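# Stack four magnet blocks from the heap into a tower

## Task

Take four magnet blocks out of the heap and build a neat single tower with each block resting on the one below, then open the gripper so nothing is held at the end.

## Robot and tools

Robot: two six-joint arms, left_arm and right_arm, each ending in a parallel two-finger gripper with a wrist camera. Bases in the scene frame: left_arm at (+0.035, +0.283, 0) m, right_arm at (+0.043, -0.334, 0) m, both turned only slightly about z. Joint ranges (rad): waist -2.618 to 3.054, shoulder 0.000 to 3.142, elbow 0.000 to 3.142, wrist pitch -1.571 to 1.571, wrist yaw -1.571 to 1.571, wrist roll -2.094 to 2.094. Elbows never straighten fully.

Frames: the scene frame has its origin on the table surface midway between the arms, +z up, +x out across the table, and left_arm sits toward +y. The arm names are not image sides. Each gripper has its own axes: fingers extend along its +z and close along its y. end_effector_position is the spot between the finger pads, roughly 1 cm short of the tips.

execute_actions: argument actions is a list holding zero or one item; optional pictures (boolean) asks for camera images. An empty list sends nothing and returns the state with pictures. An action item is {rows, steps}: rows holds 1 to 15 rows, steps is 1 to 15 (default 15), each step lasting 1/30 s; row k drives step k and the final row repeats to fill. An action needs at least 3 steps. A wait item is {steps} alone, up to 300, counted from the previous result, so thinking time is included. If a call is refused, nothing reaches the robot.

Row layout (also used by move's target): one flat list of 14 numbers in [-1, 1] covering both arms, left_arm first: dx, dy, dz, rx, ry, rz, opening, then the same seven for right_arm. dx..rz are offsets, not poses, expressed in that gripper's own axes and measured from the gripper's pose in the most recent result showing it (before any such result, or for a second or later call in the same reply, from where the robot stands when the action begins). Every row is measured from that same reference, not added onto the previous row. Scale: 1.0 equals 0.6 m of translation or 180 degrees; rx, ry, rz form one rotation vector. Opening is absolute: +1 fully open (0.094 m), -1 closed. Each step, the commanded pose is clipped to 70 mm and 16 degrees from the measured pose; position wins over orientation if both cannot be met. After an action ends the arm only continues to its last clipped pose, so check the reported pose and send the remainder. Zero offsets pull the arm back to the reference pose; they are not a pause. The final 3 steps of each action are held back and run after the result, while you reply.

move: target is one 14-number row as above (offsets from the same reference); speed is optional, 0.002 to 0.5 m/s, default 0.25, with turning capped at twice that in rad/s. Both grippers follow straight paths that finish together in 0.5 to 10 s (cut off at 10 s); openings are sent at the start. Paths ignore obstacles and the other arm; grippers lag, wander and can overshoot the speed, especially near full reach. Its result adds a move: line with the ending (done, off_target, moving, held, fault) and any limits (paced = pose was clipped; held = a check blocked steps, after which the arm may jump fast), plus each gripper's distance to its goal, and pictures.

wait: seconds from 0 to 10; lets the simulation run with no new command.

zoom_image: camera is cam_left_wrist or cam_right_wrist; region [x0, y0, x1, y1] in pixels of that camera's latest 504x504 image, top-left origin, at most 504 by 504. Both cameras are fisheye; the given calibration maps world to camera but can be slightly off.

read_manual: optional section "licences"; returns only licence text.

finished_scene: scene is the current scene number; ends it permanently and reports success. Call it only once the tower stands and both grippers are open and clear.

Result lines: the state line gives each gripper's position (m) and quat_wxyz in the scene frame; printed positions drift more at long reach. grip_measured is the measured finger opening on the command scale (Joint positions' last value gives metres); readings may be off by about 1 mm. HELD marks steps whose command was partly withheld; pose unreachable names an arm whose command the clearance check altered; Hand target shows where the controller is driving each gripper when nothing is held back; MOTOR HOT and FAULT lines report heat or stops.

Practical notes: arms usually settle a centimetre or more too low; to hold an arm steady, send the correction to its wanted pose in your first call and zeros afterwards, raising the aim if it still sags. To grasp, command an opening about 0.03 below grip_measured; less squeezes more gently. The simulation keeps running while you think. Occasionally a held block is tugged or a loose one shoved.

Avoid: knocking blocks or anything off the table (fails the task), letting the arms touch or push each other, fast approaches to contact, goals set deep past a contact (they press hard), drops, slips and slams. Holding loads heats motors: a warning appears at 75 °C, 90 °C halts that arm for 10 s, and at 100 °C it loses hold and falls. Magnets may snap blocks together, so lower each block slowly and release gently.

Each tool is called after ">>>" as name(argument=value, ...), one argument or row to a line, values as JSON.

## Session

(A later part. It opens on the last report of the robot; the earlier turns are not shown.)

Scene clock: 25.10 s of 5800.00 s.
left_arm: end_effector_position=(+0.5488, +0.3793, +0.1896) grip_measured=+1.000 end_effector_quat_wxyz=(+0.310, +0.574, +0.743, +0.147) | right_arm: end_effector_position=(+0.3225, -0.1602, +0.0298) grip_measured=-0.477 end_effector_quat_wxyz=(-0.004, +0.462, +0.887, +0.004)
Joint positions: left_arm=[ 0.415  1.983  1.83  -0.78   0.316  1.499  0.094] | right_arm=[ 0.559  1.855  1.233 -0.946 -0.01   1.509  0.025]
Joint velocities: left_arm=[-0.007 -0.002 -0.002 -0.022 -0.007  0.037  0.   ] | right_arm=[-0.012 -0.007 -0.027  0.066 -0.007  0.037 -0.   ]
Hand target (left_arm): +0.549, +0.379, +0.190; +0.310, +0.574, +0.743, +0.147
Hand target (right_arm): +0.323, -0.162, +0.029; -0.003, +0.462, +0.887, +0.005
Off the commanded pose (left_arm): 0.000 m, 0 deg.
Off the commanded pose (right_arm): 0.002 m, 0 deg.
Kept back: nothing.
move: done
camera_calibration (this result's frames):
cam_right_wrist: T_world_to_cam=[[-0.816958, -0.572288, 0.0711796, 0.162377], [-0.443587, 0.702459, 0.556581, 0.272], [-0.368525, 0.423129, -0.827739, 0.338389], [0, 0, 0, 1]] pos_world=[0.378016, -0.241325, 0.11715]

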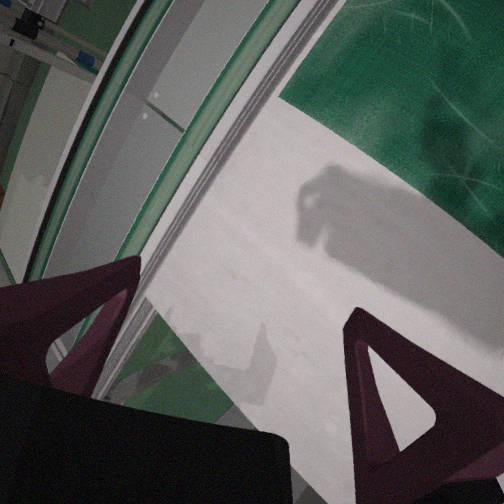

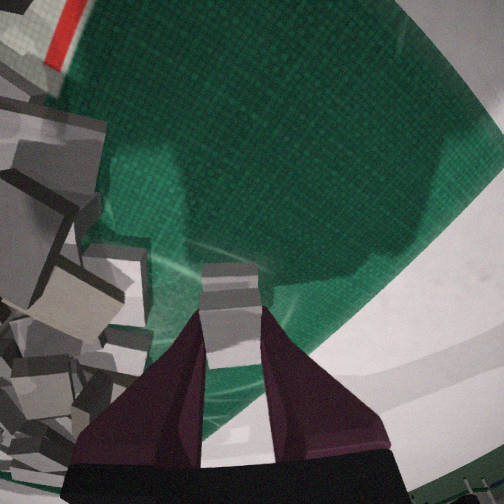

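>>> move(
  target=[0,0,0,0,0,0,1,-0.006,0.002,0.013,0,0,0.012,-0.52],
  speed=0.02,
)

>>> zoom_image(
  camera="cam_right_wrist",
  region=[160, 230, 310, 380],
)

Scene clock: 26.50 s of 5800.00 s.
left_arm: end_effector_position=(+0.5488, +0.3793, +0.1896) grip_measured=+1.000 end_effector_quat_wxyz=(+0.310, +0.574, +0.743, +0.147) | right_arm: end_effector_position=(+0.3261, -0.1578, +0.0256) grip_measured=-0.477 end_effector_quat_wxyz=(-0.002, +0.471, +0.882, +0.008)
Joint positions: left_arm=[ 0.415  1.983  1.83  -0.78   0.316  1.499  0.094] | right_arm=[ 0.559  1.868  1.233 -0.923 -0.011  1.529  0.025]
Joint velocities: left_arm=[ 0.012 -0.012  0.012  0.007 -0.037 -0.037  0.   ] | right_arm=[-0.007 -0.012  0.007  0.007  0.007  0.037 -0.001]
Hand target (left_arm): +0.549, +0.379, +0.190; +0.310, +0.574, +0.743, +0.147
Hand target (right_arm): +0.326, -0.162, +0.022; -0.004, +0.479, +0.878, +0.004
Off the commanded pose (left_arm): 0.000 m, 0 deg.
Off the commanded pose (right_arm): 0.006 m, 1 deg.
Kept back: nothing.
move: done
camera_calibration (this result's frames):
cam_right_wrist: T_world_to_cam=[[-0.828625, -0.556336, 0.062221, 0.173589], [-0.433583, 0.70812, 0.557289, 0.27184], [-0.3541, 0.434806, -0.827984, 0.332467], [0, 0, 0, 1]] pos_world=[0.379432, -0.24048, 0.112983]

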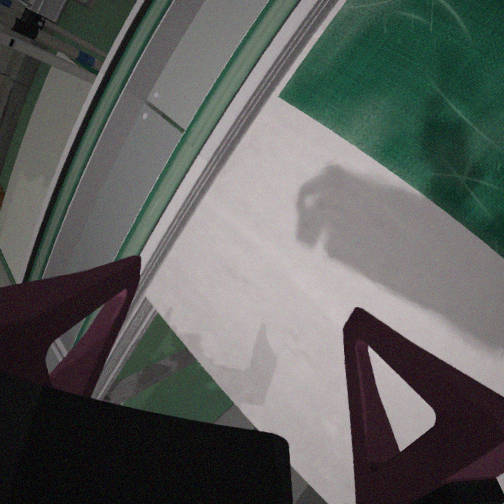

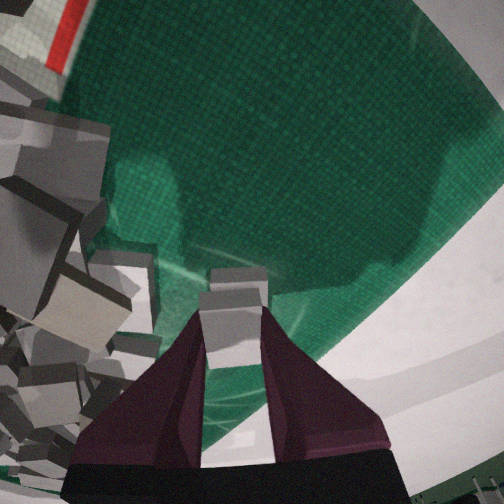

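Region (160, 230, 310, 380) of cam_right_wrist's 504x504 image, scaled by 3.360, with more detail than that image has.

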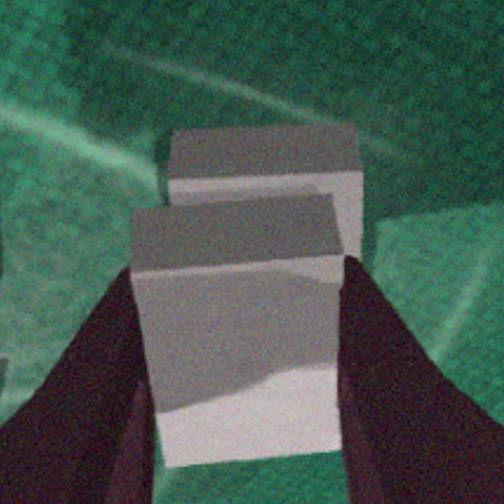

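>>> move(
  target=[0,0,0,0,0,0,1,-0.009,-0.011,0.002,0,0,0.004,-0.52],
  speed=0.03,
)

>>> zoom_image(
  camera="cam_right_wrist",
  region=[160, 230, 310, 380],
)

Scene clock: 27.43 s of 5800.00 s.
left_arm: end_effector_position=(+0.5488, +0.3793, +0.1896) grip_measured=+1.000 end_effector_quat_wxyz=(+0.310, +0.574, +0.743, +0.147) | right_arm: end_effector_position=(+0.3245, -0.1587, +0.0232) grip_measured=-0.477 end_effector_quat_wxyz=(-0.006, +0.473, +0.881, +0.009)
Joint positions: left_arm=[ 0.415  1.983  1.83  -0.78   0.316  1.499  0.094] | right_arm=[ 0.554  1.868  1.222 -0.916 -0.02   1.53   0.025]
Joint velocities: left_arm=[ 0.002  0.007  0.002 -0.007  0.007  0.037  0.   ] | right_arm=[-0.002 -0.002 -0.002 -0.037 -0.051  0.022  0.   ]
Hand target (left_arm): +0.549, +0.379, +0.190; +0.310, +0.574, +0.743, +0.147
Hand target (right_arm): +0.324, -0.166, +0.024; -0.002, +0.476, +0.879, +0.008
Off the commanded pose (left_arm): 0.000 m, 0 deg.
Off the commanded pose (right_arm): 0.007 m, 1 deg.
Kept back: nothing.
move: done
camera_calibration (this result's frames):
cam_right_wrist: T_world_to_cam=[[-0.831053, -0.552348, 0.0652816, 0.173214], [-0.425662, 0.707168, 0.564558, 0.270283], [-0.357998, 0.44139, -0.822808, 0.332447], [0, 0, 0, 1]] pos_world=[0.378015, -0.2422, 0.109641]

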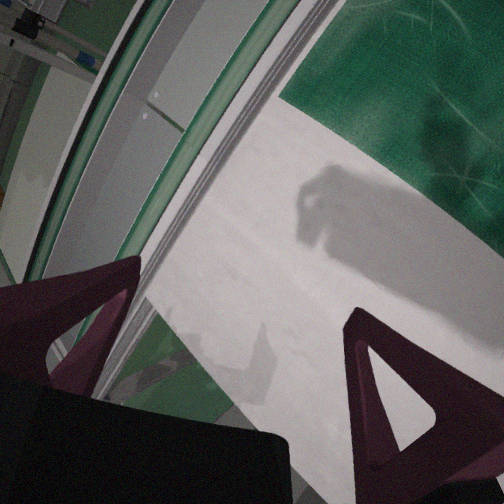

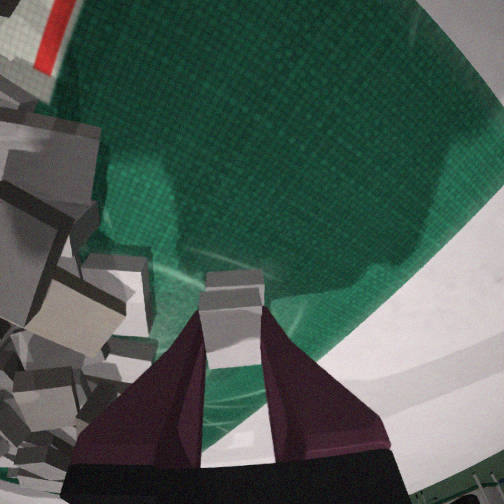

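Region (160, 230, 310, 380) of cam_right_wrist's 504x504 image, scaled by 3.360, with more detail than that image has.

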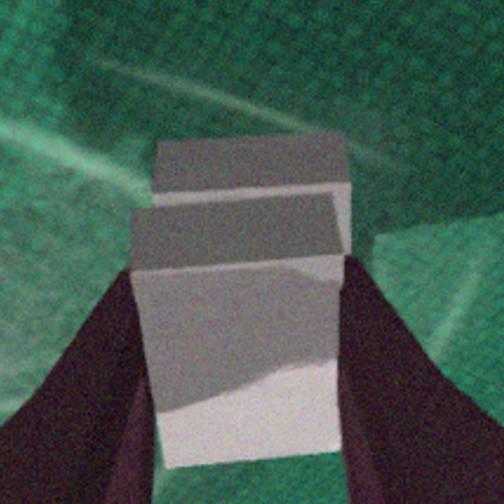

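>>> move(
  target=[0,0,0,0,0,0,1,-0.01,-0.012,-0.002,0,0,0,-0.52],
  speed=0.03,
)

>>> zoom_image(
  camera="cam_right_wrist",
  region=[160, 230, 310, 380],
)

Scene clock: 28.37 s of 5800.00 s.
left_arm: end_effector_position=(+0.5488, +0.3793, +0.1896) grip_measured=+1.000 end_effector_quat_wxyz=(+0.310, +0.574, +0.743, +0.147) | right_arm: end_effector_position=(+0.3239, -0.1599, +0.0230) grip_measured=-0.477 end_effector_quat_wxyz=(-0.009, +0.472, +0.881, +0.013)
Joint positions: left_arm=[ 0.415  1.983  1.83  -0.78   0.316  1.499  0.094] | right_arm=[ 0.547  1.861  1.213 -0.91  -0.029  1.52   0.025]
Joint velocities: left_arm=[-0.002  0.007 -0.012 -0.022 -0.022 -0.007  0.   ] | right_arm=[-0.012  0.002  0.007 -0.066 -0.007 -0.051  0.   ]
Hand target (left_arm): +0.549, +0.379, +0.190; +0.310, +0.574, +0.743, +0.147
Hand target (right_arm): +0.322, -0.167, +0.024; -0.006, +0.473, +0.881, +0.009
Off the commanded pose (left_arm): 0.000 m, 0 deg.
Off the commanded pose (right_arm): 0.008 m, 1 deg.
Kept back: nothing.
move: done
camera_calibration (this result's frames):
cam_right_wrist: T_world_to_cam=[[-0.829405, -0.555244, 0.0615757, 0.17114], [-0.426562, 0.700618, 0.571996, 0.269975], [-0.360738, 0.44815, -0.817942, 0.334436], [0, 0, 0, 1]] pos_world=[0.377749, -0.244003, 0.108587]

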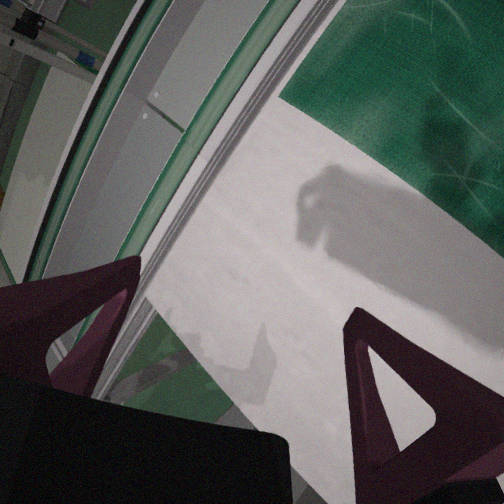

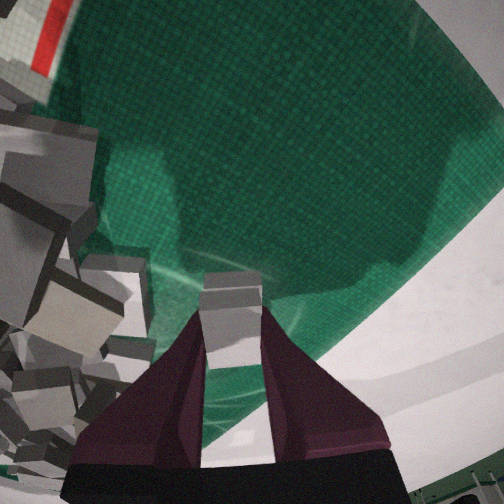

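Region (160, 230, 310, 380) of cam_right_wrist's 504x504 image, scaled by 3.360, with more detail than that image has.

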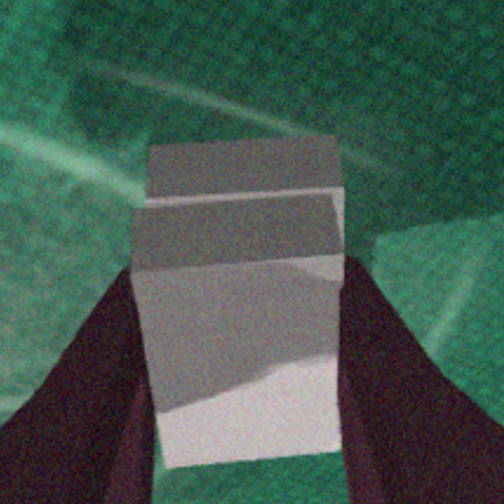

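>>> move(
  target=[0,0,0,0,0,0,1,0,0,0,0,0,0,-0.3],
)

>>> move(
  target=[0,0,0,0,0,0,1,0,0,-0.05,0,0,0,-0.3],
  speed=0.15,
)

>>> move(
  target=[0,0,0,0,0,0,1,0.01,0.1,-0.09,0.008,-0.008,0,-0.25],
)

Scene clock: 29.30 s of 5800.00 s.
left_arm: end_effector_position=(+0.5488, +0.3793, +0.1896) grip_measured=+1.000 end_effector_quat_wxyz=(+0.310, +0.574, +0.743, +0.147) | right_arm: end_effector_position=(+0.3239, -0.1597, +0.0230) grip_measured=-0.302 end_effector_quat_wxyz=(-0.009, +0.471, +0.882, +0.013)
Joint positions: left_arm=[ 0.415  1.983  1.83  -0.78   0.316  1.499  0.094] | right_arm=[ 0.547  1.861  1.213 -0.91  -0.029  1.519  0.033]
Joint velocities: left_arm=[-0.007  0.007 -0.002 -0.11   0.051 -0.007  0.   ] | right_arm=[ 0.002 -0.012  0.007 -0.007  0.051  0.007  0.   ]
Hand target (left_arm): +0.549, +0.379, +0.190; +0.310, +0.574, +0.743, +0.147
Hand target (right_arm): +0.324, -0.160, +0.023; -0.009, +0.472, +0.882, +0.013
Off the commanded pose (left_arm): 0.000 m, 0 deg.
Off the commanded pose (right_arm): 0.000 m, 0 deg.
Kept back: nothing.
move: done
camera_calibration (this result's frames):
cam_right_wrist: T_world_to_cam=[[-0.828777, -0.556229, 0.0611426, 0.170887], [-0.427463, 0.699826, 0.572293, 0.270077], [-0.361115, 0.448167, -0.817766, 0.334528], [0, 0, 0, 1]] pos_world=[0.377878, -0.243879, 0.108555]

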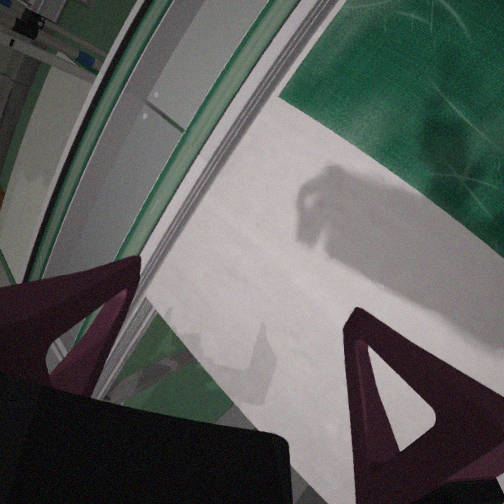

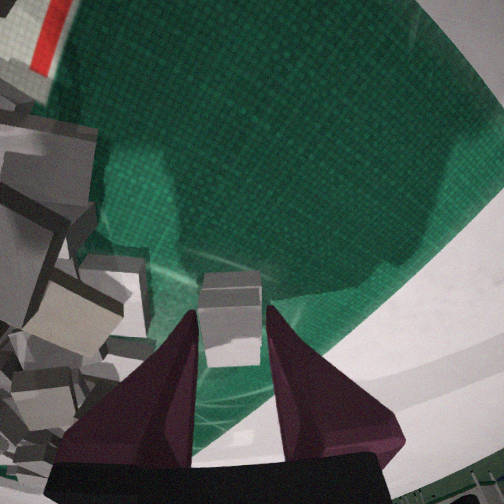

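Scene clock: 30.23 s of 5800.00 s.
left_arm: end_effector_position=(+0.5488, +0.3793, +0.1896) grip_measured=+1.000 end_effector_quat_wxyz=(+0.310, +0.574, +0.743, +0.147) | right_arm: end_effector_position=(+0.3178, -0.1632, +0.0407) grip_measured=-0.302 end_effector_quat_wxyz=(-0.017, +0.472, +0.882, +0.000)
Joint positions: left_arm=[ 0.415  1.983  1.83  -0.78   0.316  1.499  0.094] | right_arm=[ 0.547  1.839  1.258 -1.008 -0.03   1.519  0.033]
Joint velocities: left_arm=[ 0.002 -0.027 -0.007 -0.081  0.007 -0.037  0.   ] | right_arm=[ 0.007  0.002 -0.012  0.007  0.051 -0.095 -0.001]
Hand target (left_arm): +0.549, +0.379, +0.190; +0.310, +0.574, +0.743, +0.147
Hand target (right_arm): +0.323, -0.160, +0.053; -0.009, +0.471, +0.882, +0.013
Off the commanded pose (left_arm): 0.000 m, 0 deg.
Off the commanded pose (right_arm): 0.014 m, 2 deg.
Kept back: nothing.
move: off_target (right_arm)
camera_calibration (this result's frames):
cam_right_wrist: T_world_to_cam=[[-0.826777, -0.555103, 0.0911055, 0.161134], [-0.41241, 0.70828, 0.572937, 0.25638], [-0.382568, 0.436119, -0.81452, 0.353018], [0, 0, 0, 1]] pos_world=[0.374009, -0.2461, 0.12597]

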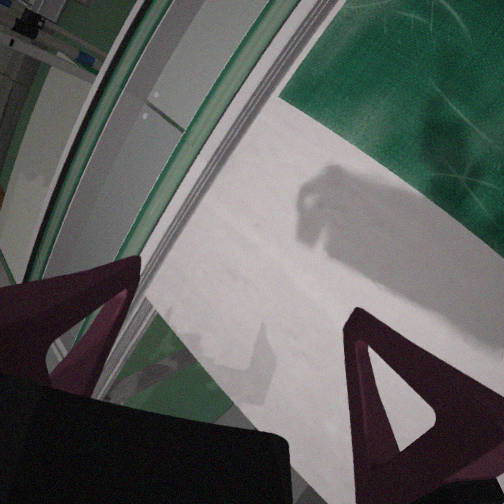

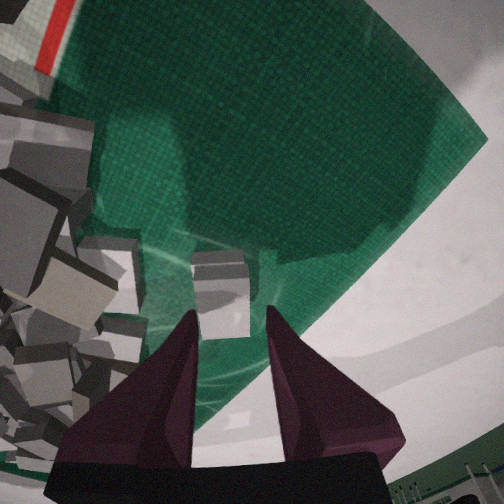

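Scene clock: 31.37 s of 5800.00 s.
left_arm: end_effector_position=(+0.5488, +0.3793, +0.1896) grip_measured=+1.000 end_effector_quat_wxyz=(+0.310, +0.574, +0.743, +0.147) | right_arm: end_effector_position=(+0.3624, -0.1271, +0.0893) grip_measured=-0.252 end_effector_quat_wxyz=(-0.024, +0.472, +0.881, -0.015)
Joint positions: left_arm=[ 0.415  1.983  1.83  -0.78   0.316  1.499  0.094] | right_arm=[ 0.57   2.047  1.744 -1.318 -0.026  1.544  0.035]
Joint velocities: left_arm=[-0.017  0.017  0.007 -0.022 -0.022 -0.037  0.   ] | right_arm=[-0.002 -0.007 -0.007 -0.022 -0.022 -0.051  0.   ]
Hand target (left_arm): +0.549, +0.379, +0.190; +0.310, +0.574, +0.743, +0.147
Hand target (right_arm): +0.366, -0.126, +0.095; -0.012, +0.472, +0.882, -0.017
Off the commanded pose (left_arm): 0.000 m, 0 deg.
Off the commanded pose (right_arm): 0.006 m, 1 deg.
Kept back: nothing.
move: done
camera_calibration (this result's frames):
cam_right_wrist: T_world_to_cam=[[-0.824717, -0.551654, 0.124577, 0.210346], [-0.396499, 0.721074, 0.568192, 0.217627], [-0.403275, 0.419203, -0.813412, 0.399268], [0, 0, 0, 1]] pos_world=[0.420779, -0.208261, 0.174911]

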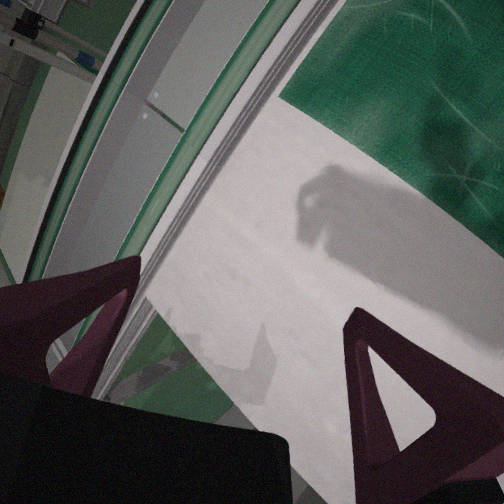

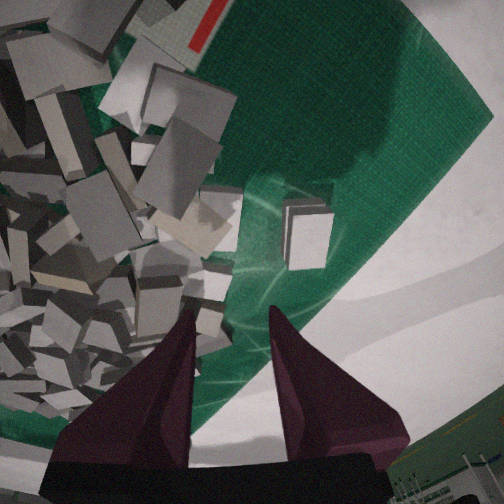

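>>> zoom_image(
  camera="cam_right_wrist",
  region=[60, 40, 360, 340],
)

Region (60, 40, 360, 340) of cam_right_wrist's 504x504 image, scaled by 1.680, with more detail than that image has.

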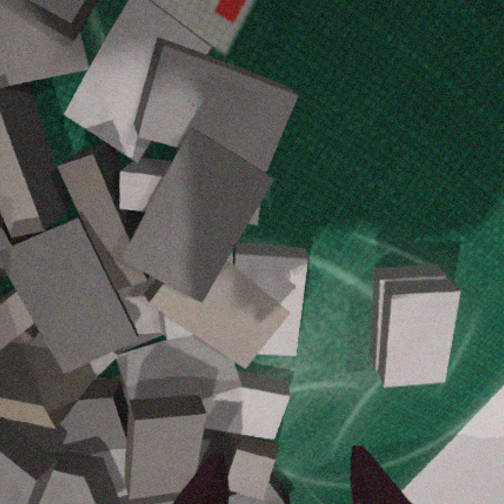

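>>> move(
  target=[0,0,0,0,0,0,1,-0.094,0.044,0.028,-0.021,-0.006,0.176,-0.27],
)

Scene clock: 33.30 s of 5800.00 s.
left_arm: end_effector_position=(+0.5488, +0.3793, +0.1896) grip_measured=+1.000 end_effector_quat_wxyz=(+0.310, +0.574, +0.743, +0.147) | right_arm: end_effector_position=(+0.4045, -0.1566, +0.0654) grip_measured=-0.268 end_effector_quat_wxyz=(-0.010, +0.689, +0.725, -0.003)
Joint positions: left_arm=[ 0.415  1.983  1.83  -0.78   0.316  1.499  0.094] | right_arm=[ 0.458  2.109  1.744 -1.219 -0.015  1.967  0.034]
Joint velocities: left_arm=[ 0.007 -0.002  0.012 -0.066 -0.037 -0.022  0.   ] | right_arm=[-0.012  0.007  0.007 -0.007 -0.007 -0.022 -0.   ]
Hand target (left_arm): +0.549, +0.379, +0.190; +0.310, +0.574, +0.743, +0.147
Hand target (right_arm): +0.415, -0.159, +0.071; +0.005, +0.695, +0.719, +0.004
Off the commanded pose (left_arm): 0.000 m, 0 deg.
Off the commanded pose (right_arm): 0.011 m, 2 deg.
Kept back: nothing.
move: off_target (right_arm)
camera_calibration (this result's frames):
cam_right_wrist: T_world_to_cam=[[-0.994259, -0.0522364, 0.0933878, 0.380552], [0.00838353, 0.832038, 0.554656, 0.123659], [-0.106675, 0.552254, -0.826823, 0.310867], [0, 0, 0, 1]] pos_world=[0.410492, -0.254688, 0.152905]

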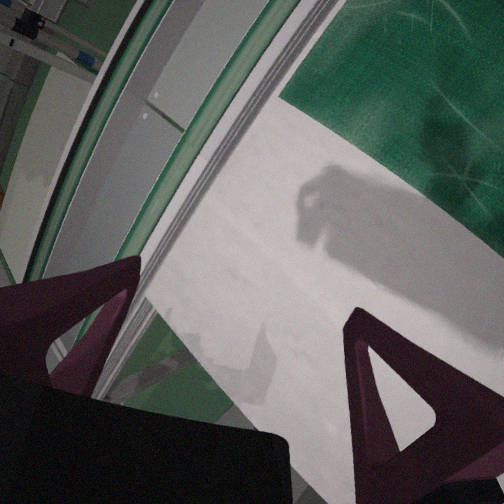

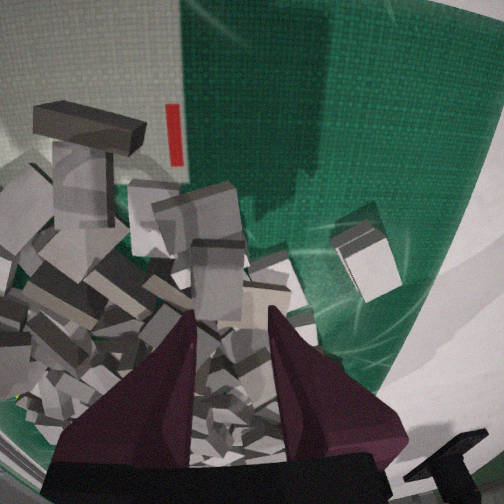

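>>> move(
  target=[0,0,0,0,0,0,1,-0.003,0.019,0.032,-0.008,-0.003,0.008,-0.25],
  speed=0.06,
)

Scene clock: 34.37 s of 5800.00 s.
left_arm: end_effector_position=(+0.5488, +0.3793, +0.1896) grip_measured=+1.000 end_effector_quat_wxyz=(+0.310, +0.574, +0.743, +0.147) | right_arm: end_effector_position=(+0.4158, -0.1513, +0.0496) grip_measured=-0.252 end_effector_quat_wxyz=(-0.004, +0.693, +0.721, +0.010)
Joint positions: left_arm=[ 0.415  1.983  1.83  -0.78   0.316  1.499  0.094] | right_arm=[ 0.458  2.14   1.729 -1.143 -0.015  1.978  0.035]
Joint velocities: left_arm=[ 0.002 -0.002  0.022 -0.081 -0.037 -0.022  0.   ] | right_arm=[ 0.007  0.017 -0.012 -0.037 -0.007 -0.022 -0.   ]
Hand target (left_arm): +0.549, +0.379, +0.190; +0.310, +0.574, +0.743, +0.147
Hand target (right_arm): +0.416, -0.158, +0.046; +0.003, +0.698, +0.717, +0.002
Off the commanded pose (left_arm): 0.000 m, 0 deg.
Off the commanded pose (right_arm): 0.007 m, 1 deg.
Kept back: nothing.
move: done
camera_calibration (this result's frames):
cam_right_wrist: T_world_to_cam=[[-0.996898, -0.0422054, 0.0664319, 0.397512], [0.00271929, 0.825087, 0.564999, 0.128664], [-0.0786581, 0.563427, -0.822413, 0.285872], [0, 0, 0, 1]] pos_world=[0.418416, -0.25045, 0.136003]

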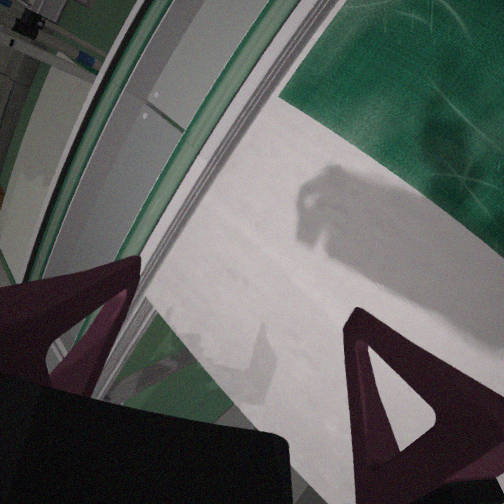

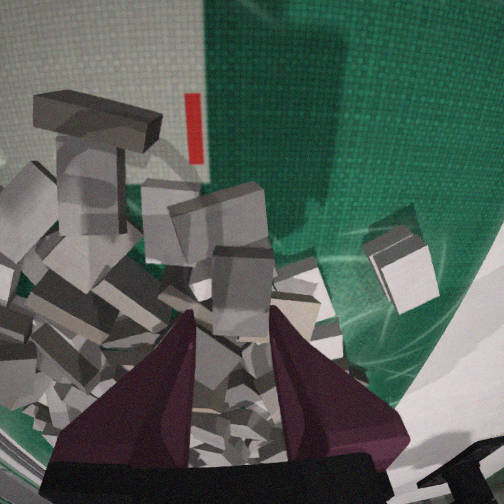

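>>> move(
  target=[0,0,0,0,0,0,1,-0.023,-0.007,0.008,0,0,0,-0.25],
  speed=0.05,
)

Scene clock: 35.37 s of 5800.00 s.
left_arm: end_effector_position=(+0.5488, +0.3793, +0.1896) grip_measured=+1.000 end_effector_quat_wxyz=(+0.310, +0.574, +0.743, +0.147) | right_arm: end_effector_position=(+0.4119, -0.1596, +0.0389) grip_measured=-0.252 end_effector_quat_wxyz=(-0.009, +0.692, +0.722, +0.006)
Joint positions: left_arm=[ 0.415  1.983  1.83  -0.78   0.316  1.499  0.094] | right_arm=[ 0.441  2.132  1.673 -1.108 -0.021  1.959  0.035]
Joint velocities: left_arm=[ 0.007 -0.017  0.032 -0.051 -0.007  0.051  0.   ] | right_arm=[-0.012 -0.017  0.007  0.022 -0.037  0.007 -0.   ]
Hand target (left_arm): +0.549, +0.379, +0.190; +0.310, +0.574, +0.743, +0.147
Hand target (right_arm): +0.412, -0.165, +0.044; -0.004, +0.693, +0.721, +0.010
Off the commanded pose (left_arm): 0.000 m, 0 deg.
Off the commanded pose (right_arm): 0.008 m, 1 deg.
Kept back: nothing.
move: done
camera_calibration (this result's frames):
cam_right_wrist: T_world_to_cam=[[-0.995841, -0.0445366, 0.0794795, 0.392658], [0.00818365, 0.825121, 0.564897, 0.13934], [-0.0907388, 0.563198, -0.821325, 0.286377], [0, 0, 0, 1]] pos_world=[0.41587, -0.258772, 0.125288]

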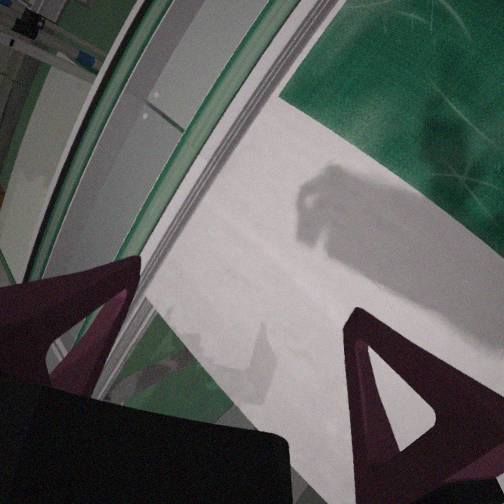

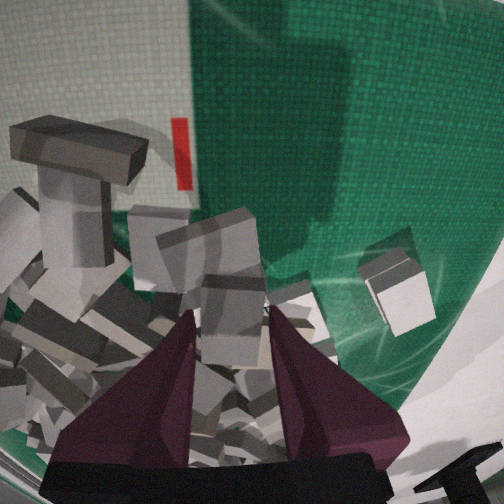

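>>> move(
  target=[0,0,0,0,0,0,1,0,0,0.012,0,0,0,-0.3],
  speed=0.03,
)

>>> move(
  target=[0,0,0,0,0,0,1,0,0,0,0,0,0,-0.52],
)

>>> move(
  target=[0,0,0,0,0,0,1,0,0.008,-0.09,-0.008,0,0,-0.52],
  speed=0.12,
)

>>> zoom_image(
  camera="cam_right_wrist",
  region=[130, 200, 330, 400],
)

Scene clock: 36.30 s of 5800.00 s.
left_arm: end_effector_position=(+0.5488, +0.3793, +0.1896) grip_measured=+1.000 end_effector_quat_wxyz=(+0.310, +0.574, +0.743, +0.147) | right_arm: end_effector_position=(+0.4144, -0.1583, +0.0390) grip_measured=-0.298 end_effector_quat_wxyz=(-0.007, +0.691, +0.722, +0.011)
Joint positions: left_arm=[ 0.415  1.983  1.83  -0.78   0.316  1.499  0.094] | right_arm=[ 0.441  2.132  1.673 -1.096 -0.021  1.958  0.033]
Joint velocities: left_arm=[-0.002 -0.012 -0.022 -0.007  0.022 -0.037  0.   ] | right_arm=[-0.017 -0.022 -0.002 -0.066  0.007  0.007 -0.001]
Hand target (left_arm): +0.549, +0.379, +0.190; +0.310, +0.574, +0.743, +0.147
Hand target (right_arm): +0.412, -0.160, +0.032; -0.009, +0.692, +0.722, +0.005
Off the commanded pose (left_arm): 0.000 m, 0 deg.
Off the commanded pose (right_arm): 0.008 m, 1 deg.
Kept back: nothing.
move: done
camera_calibration (this result's frames):
cam_right_wrist: T_world_to_cam=[[-0.99654, -0.0460903, 0.0691625, 0.395678], [0.00150261, 0.822024, 0.569451, 0.140323], [-0.0830994, 0.567585, -0.81911, 0.283334], [0, 0, 0, 1]] pos_world=[0.417643, -0.257928, 0.124808]

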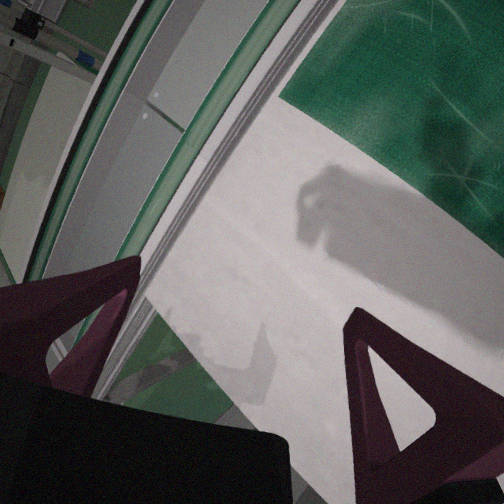

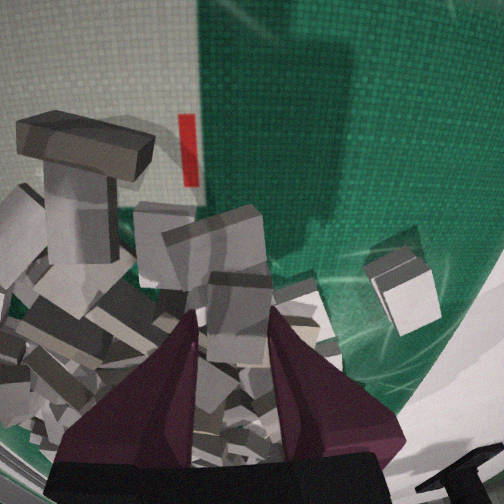

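Scene clock: 36.80 s of 5800.00 s.
left_arm: end_effector_position=(+0.5488, +0.3793, +0.1896) grip_measured=+1.000 end_effector_quat_wxyz=(+0.310, +0.574, +0.743, +0.147) | right_arm: end_effector_position=(+0.4143, -0.1582, +0.0390) grip_measured=-0.474 end_effector_quat_wxyz=(-0.007, +0.691, +0.722, +0.011)
Joint positions: left_arm=[ 0.415  1.983  1.83  -0.78   0.316  1.499  0.094] | right_arm=[ 0.441  2.132  1.673 -1.096 -0.022  1.958  0.025]
Joint velocities: left_arm=[-0.017  0.012  0.002  0.037 -0.095  0.007  0.   ] | right_arm=[ 0.002  0.002 -0.002  0.022 -0.081 -0.007  0.001]
Hand target (left_arm): +0.549, +0.379, +0.190; +0.310, +0.574, +0.743, +0.147
Hand target (right_arm): +0.414, -0.158, +0.039; -0.007, +0.691, +0.722, +0.011
Off the commanded pose (left_arm): 0.000 m, 0 deg.
Off the commanded pose (right_arm): 0.000 m, 0 deg.
Kept back: nothing.
move: done
camera_calibration (this result's frames):
cam_right_wrist: T_world_to_cam=[[-0.996518, -0.04615, 0.0694479, 0.395597], [0.00167443, 0.821629, 0.570021, 0.140064], [-0.0833668, 0.568152, -0.81869, 0.283445], [0, 0, 0, 1]] pos_world=[0.417614, -0.257864, 0.124741]

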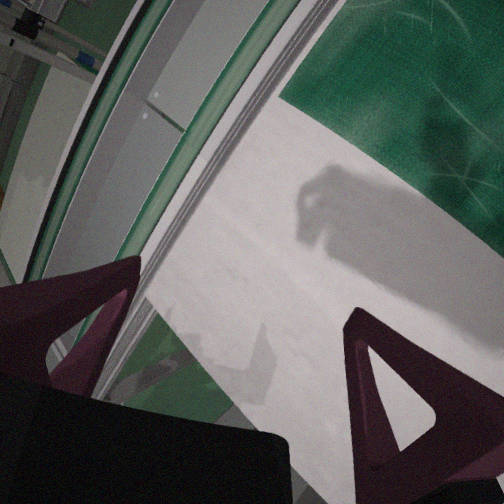

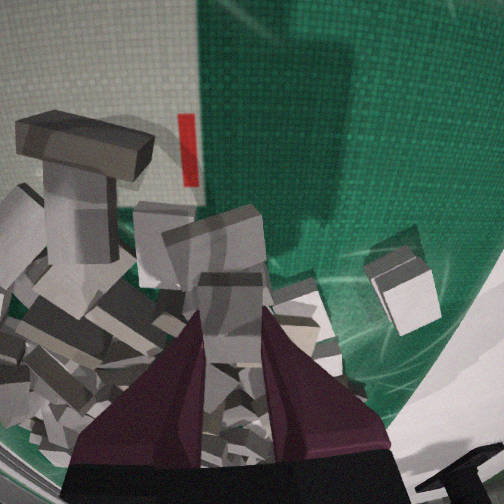

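Scene clock: 37.83 s of 5800.00 s.
left_arm: end_effector_position=(+0.5488, +0.3793, +0.1896) grip_measured=+1.000 end_effector_quat_wxyz=(+0.310, +0.574, +0.743, +0.147) | right_arm: end_effector_position=(+0.4141, -0.1583, +0.0780) grip_measured=-0.474 end_effector_quat_wxyz=(-0.008, +0.691, +0.722, +0.009)
Joint positions: left_arm=[ 0.415  1.983  1.83  -0.78   0.316  1.499  0.094] | right_arm=[ 0.441  2.112  1.799 -1.247 -0.022  1.958  0.025]
Joint velocities: left_arm=[ 0.002 -0.007 -0.012  0.095  0.051 -0.022  0.   ] | right_arm=[-0.012  0.012 -0.002  0.022  0.066  0.007  0.   ]
Hand target (left_arm): +0.549, +0.379, +0.190; +0.310, +0.574, +0.743, +0.147
Hand target (right_arm): +0.418, -0.159, +0.093; +0.001, +0.691, +0.722, +0.020
Off the commanded pose (left_arm): 0.000 m, 0 deg.
Off the commanded pose (right_arm): 0.016 m, 2 deg.
Kept back: nothing.
move: off_target (right_arm)
camera_calibration (this result's frames):
cam_right_wrist: T_world_to_cam=[[-0.99622, -0.0460132, 0.0736807, 0.392214], [0.0040423, 0.822716, 0.568438, 0.1172], [-0.0867739, 0.566587, -0.81942, 0.316689], [0, 0, 0, 1]] pos_world=[0.417738, -0.257807, 0.163982]

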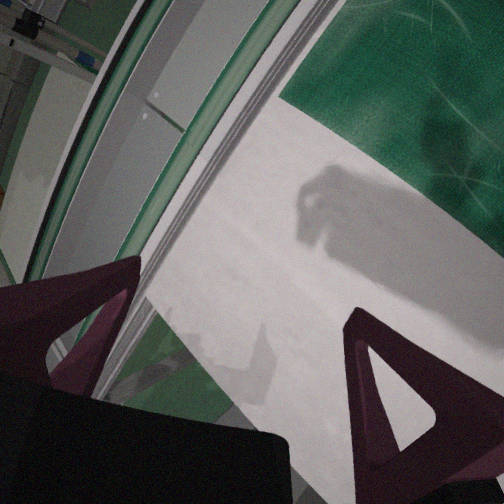

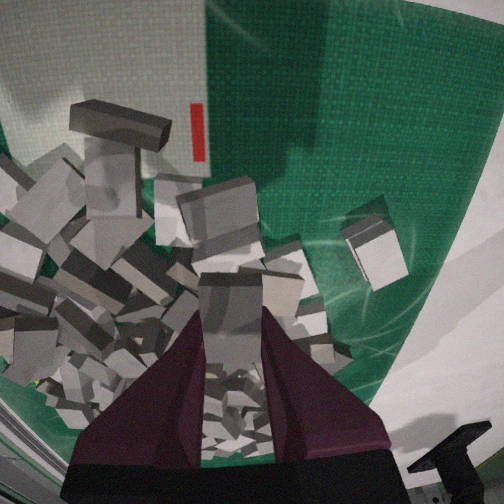

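Region (130, 200, 330, 400) of cam_right_wrist's 504x504 image, scaled by 2.520, with more detail than that image has.

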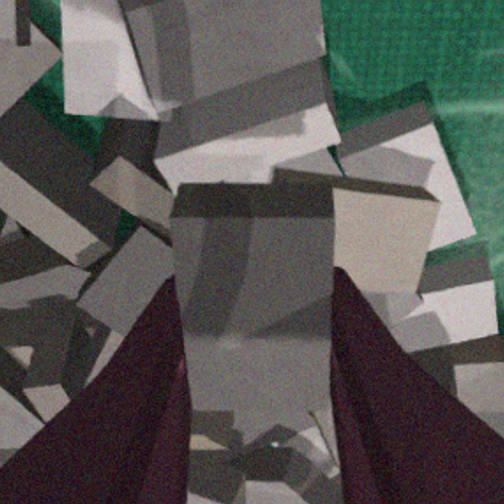

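>>> move(
  target=[0,0,0,0,0,0,1,0.022,-0.16,0.036,-0.013,-0.06,-0.175,-0.52],
  speed=0.2,
)

>>> zoom_image(
  camera="cam_right_wrist",
  region=[150, 210, 320, 380],
)

Scene clock: 40.07 s of 5800.00 s.
left_arm: end_effector_position=(+0.5488, +0.3793, +0.1896) grip_measured=+1.000 end_effector_quat_wxyz=(+0.310, +0.574, +0.743, +0.147) | right_arm: end_effector_position=(+0.3169, -0.1474, +0.0470) grip_measured=-0.474 end_effector_quat_wxyz=(+0.059, +0.474, +0.878, -0.045)
Joint positions: left_arm=[ 0.415  1.983  1.83  -0.78   0.316  1.499  0.094] | right_arm=[ 0.683  1.876  1.326 -1.058  0.143  1.666  0.025]
Joint velocities: left_arm=[-0.002 -0.007 -0.007  0.051  0.022 -0.037  0.   ] | right_arm=[-0.007  0.017 -0.002 -0.022  0.007 -0.037 -0.   ]
Hand target (left_arm): +0.549, +0.379, +0.190; +0.310, +0.574, +0.743, +0.147
Hand target (right_arm): +0.318, -0.150, +0.054; +0.075, +0.468, +0.880, -0.042
Off the commanded pose (left_arm): 0.000 m, 0 deg.
Off the commanded pose (right_arm): 0.010 m, 2 deg.
Kept back: nothing.
move: done
camera_calibration (this result's frames):
cam_right_wrist: T_world_to_cam=[[-0.838787, -0.535486, 0.0984419, 0.174964], [-0.453057, 0.786744, 0.419252, 0.272812], [-0.301952, 0.307063, -0.902517, 0.31052], [0, 0, 0, 1]] pos_world=[0.364119, -0.216292, 0.148649]

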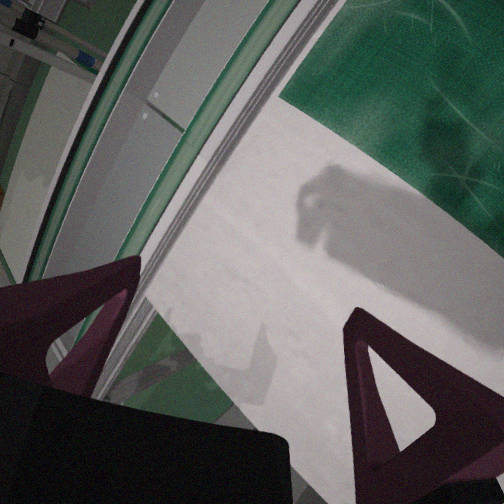

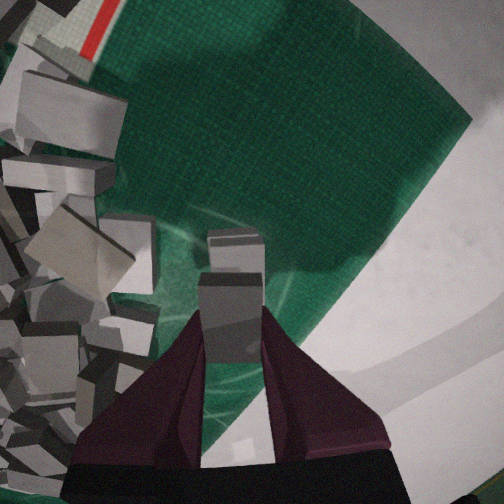

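Region (150, 210, 320, 380) of cam_right_wrist's 504x504 image, scaled by 2.965, with more detail than that image has.

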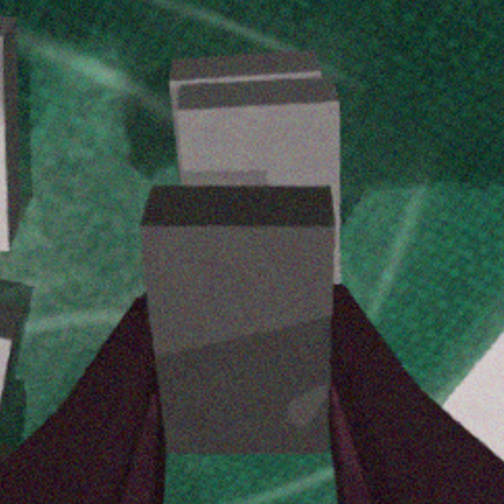

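>>> move(
  target=[0,0,0,0,0,0,1,-0.019,-0.002,0.014,-0.012,-0.006,0,-0.52],
  speed=0.04,
)

>>> zoom_image(
  camera="cam_right_wrist",
  region=[150, 210, 320, 380],
)

Scene clock: 41.27 s of 5800.00 s.
left_arm: end_effector_position=(+0.5488, +0.3793, +0.1896) grip_measured=+1.000 end_effector_quat_wxyz=(+0.310, +0.574, +0.743, +0.147) | right_arm: end_effector_position=(+0.3190, -0.1515, +0.0345) grip_measured=-0.474 end_effector_quat_wxyz=(+0.062, +0.470, +0.880, -0.036)
Joint positions: left_arm=[ 0.415  1.983  1.83  -0.78   0.316  1.499  0.094] | right_arm=[ 0.669  1.87   1.266 -0.981  0.143  1.641  0.025]
Joint velocities: left_arm=[ 0.002  0.012 -0.002 -0.022  0.037 -0.037  0.   ] | right_arm=[-0.002  0.007  0.007  0.022 -0.051 -0.081  0.   ]
Hand target (left_arm): +0.549, +0.379, +0.190; +0.310, +0.574, +0.743, +0.147
Hand target (right_arm): +0.323, -0.159, +0.040; +0.076, +0.472, +0.878, -0.033
Off the commanded pose (left_arm): 0.000 m, 0 deg.
Off the commanded pose (right_arm): 0.010 m, 2 deg.
Kept back: nothing.
move: done
camera_calibration (this result's frames):
cam_right_wrist: T_world_to_cam=[[-0.834442, -0.545349, 0.0793773, 0.173573], [-0.467229, 0.776459, 0.422857, 0.285088], [-0.292238, 0.315762, -0.902713, 0.299308], [0, 0, 0, 1]] pos_world=[0.365507, -0.221212, 0.135861]

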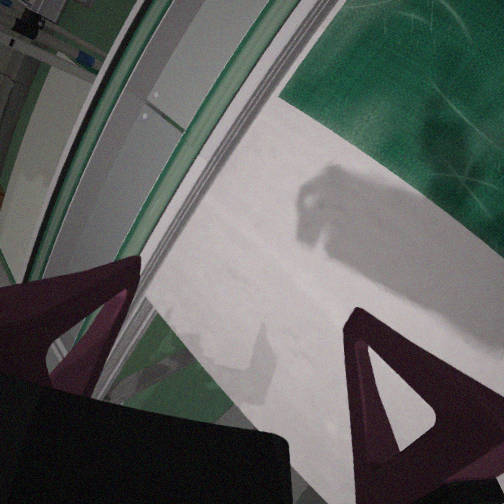

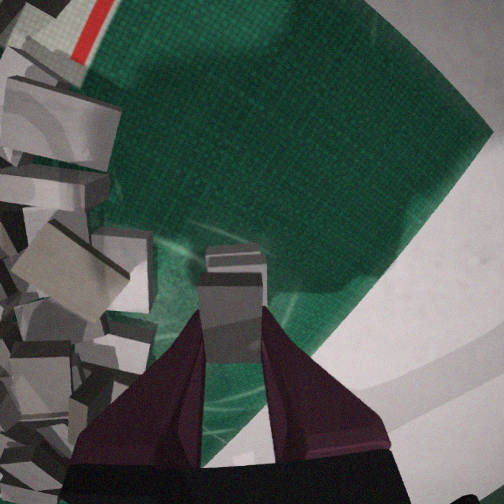

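Region (150, 210, 320, 380) of cam_right_wrist's 504x504 image, scaled by 2.965, with more detail than that image has.

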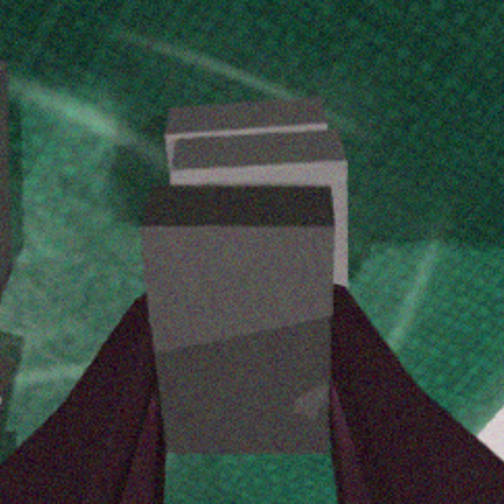

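>>> move(
  target=[0,0,0,0,0,0,1,-0.014,-0.007,-0.002,0,-0.006,-0.014,-0.52],
  speed=0.03,
)

>>> zoom_image(
  camera="cam_right_wrist",
  region=[150, 210, 320, 380],
)

Scene clock: 42.53 s of 5800.00 s.
left_arm: end_effector_position=(+0.5488, +0.3793, +0.1896) grip_measured=+1.000 end_effector_quat_wxyz=(+0.310, +0.574, +0.743, +0.147) | right_arm: end_effector_position=(+0.3190, -0.1510, +0.0344) grip_measured=-0.474 end_effector_quat_wxyz=(+0.060, +0.449, +0.891, -0.036)
Joint positions: left_arm=[ 0.415  1.983  1.83  -0.78   0.316  1.499  0.094] | right_arm=[ 0.669  1.87   1.266 -0.98   0.14   1.593  0.025]
Joint velocities: left_arm=[-0.007 -0.017 -0.002 -0.037 -0.022  0.037  0.   ] | right_arm=[-0.002 -0.007 -0.002 -0.066 -0.022 -0.007  0.   ]
Hand target (left_arm): +0.549, +0.379, +0.190; +0.310, +0.574, +0.743, +0.147
Hand target (right_arm): +0.320, -0.160, +0.037; +0.069, +0.450, +0.889, -0.042
Off the commanded pose (left_arm): 0.000 m, 0 deg.
Off the commanded pose (right_arm): 0.010 m, 1 deg.
Kept back: nothing.
move: done
camera_calibration (this result's frames):
cam_right_wrist: T_world_to_cam=[[-0.807065, -0.584291, 0.0851485, 0.159015], [-0.50096, 0.753905, 0.425048, 0.292], [-0.312546, 0.300386, -0.901157, 0.303193], [0, 0, 0, 1]] pos_world=[0.369377, -0.218304, 0.135571]

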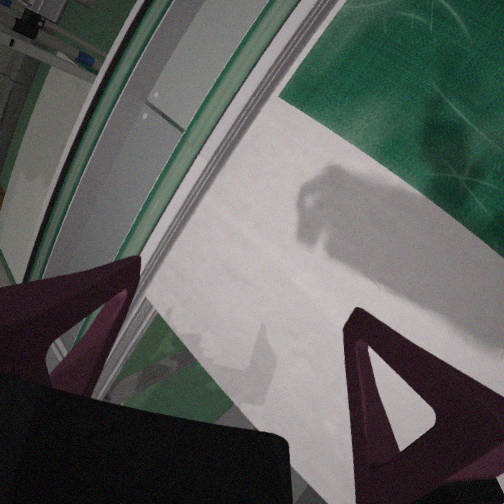

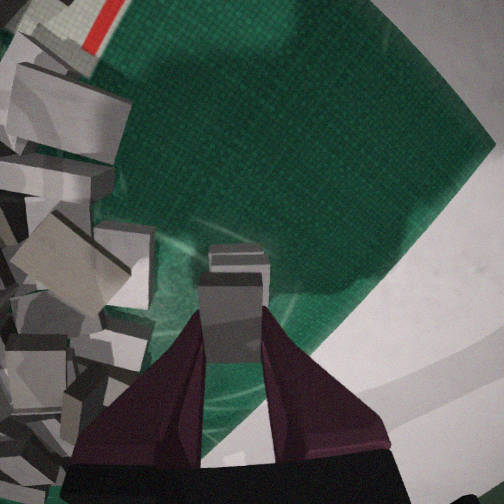

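Region (150, 210, 320, 380) of cam_right_wrist's 504x504 image, scaled by 2.965, with more detail than that image has.

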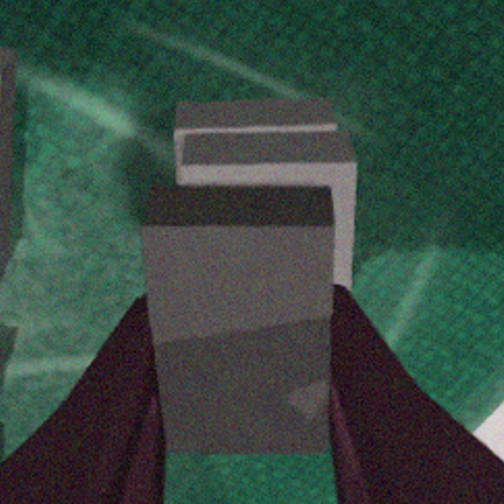

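>>> move(
  target=[0,0,0,0,0,0,1,-0.018,-0.011,-0.001,0,0,0,-0.52],
  speed=0.04,
)

>>> zoom_image(
  camera="cam_right_wrist",
  region=[150, 210, 320, 380],
)

Scene clock: 43.47 s of 5800.00 s.
left_arm: end_effector_position=(+0.5488, +0.3793, +0.1896) grip_measured=+1.000 end_effector_quat_wxyz=(+0.310, +0.574, +0.743, +0.147) | right_arm: end_effector_position=(+0.3196, -0.1554, +0.0334) grip_measured=-0.474 end_effector_quat_wxyz=(+0.054, +0.447, +0.892, -0.035)
Joint positions: left_arm=[ 0.415  1.983  1.83  -0.78   0.316  1.499  0.094] | right_arm=[ 0.651  1.864  1.255 -0.975  0.128  1.57   0.025]
Joint velocities: left_arm=[ 0.002  0.012 -0.012 -0.022 -0.022 -0.051  0.   ] | right_arm=[-0.017 -0.007  0.017 -0.007 -0.022 -0.037  0.   ]
Hand target (left_arm): +0.549, +0.379, +0.190; +0.310, +0.574, +0.743, +0.147
Hand target (right_arm): +0.320, -0.163, +0.036; +0.060, +0.449, +0.891, -0.036
Off the commanded pose (left_arm): 0.000 m, 0 deg.
Off the commanded pose (right_arm): 0.009 m, 1 deg.
Kept back: nothing.
move: done
camera_calibration (this result's frames):
cam_right_wrist: T_world_to_cam=[[-0.803985, -0.588099, 0.0880245, 0.155305], [-0.499676, 0.748387, 0.436166, 0.294416], [-0.322385, 0.306687, -0.89555, 0.307718], [0, 0, 0, 1]] pos_world=[0.371179, -0.223375, 0.133493]

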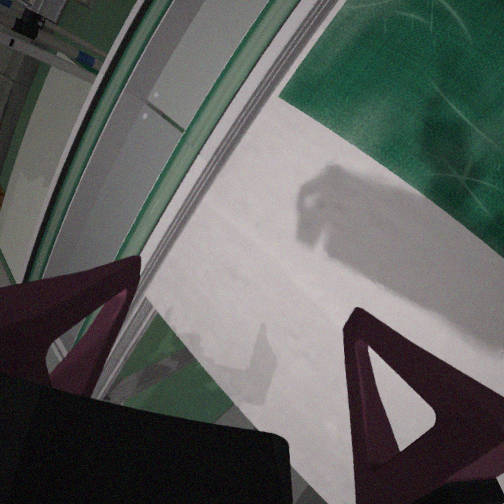

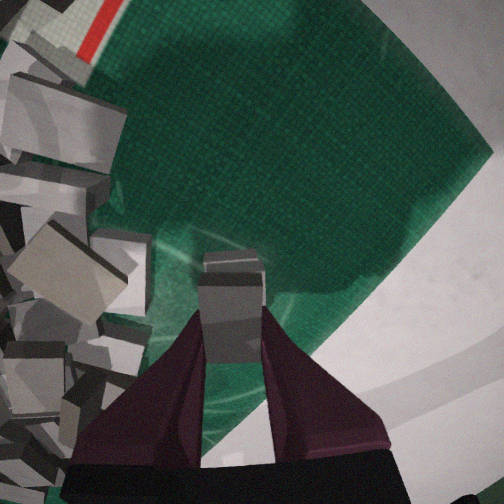

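Region (150, 210, 320, 380) of cam_right_wrist's 504x504 image, scaled by 2.965, with more detail than that image has.

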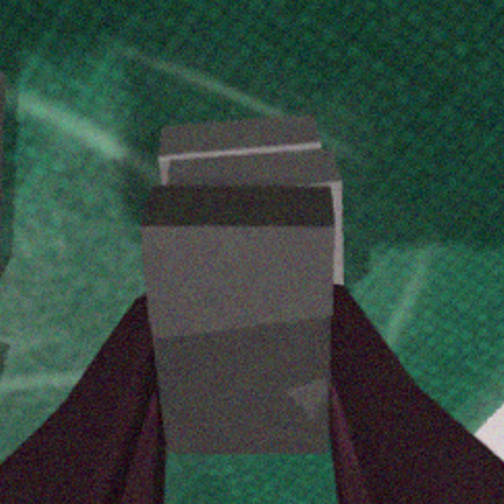

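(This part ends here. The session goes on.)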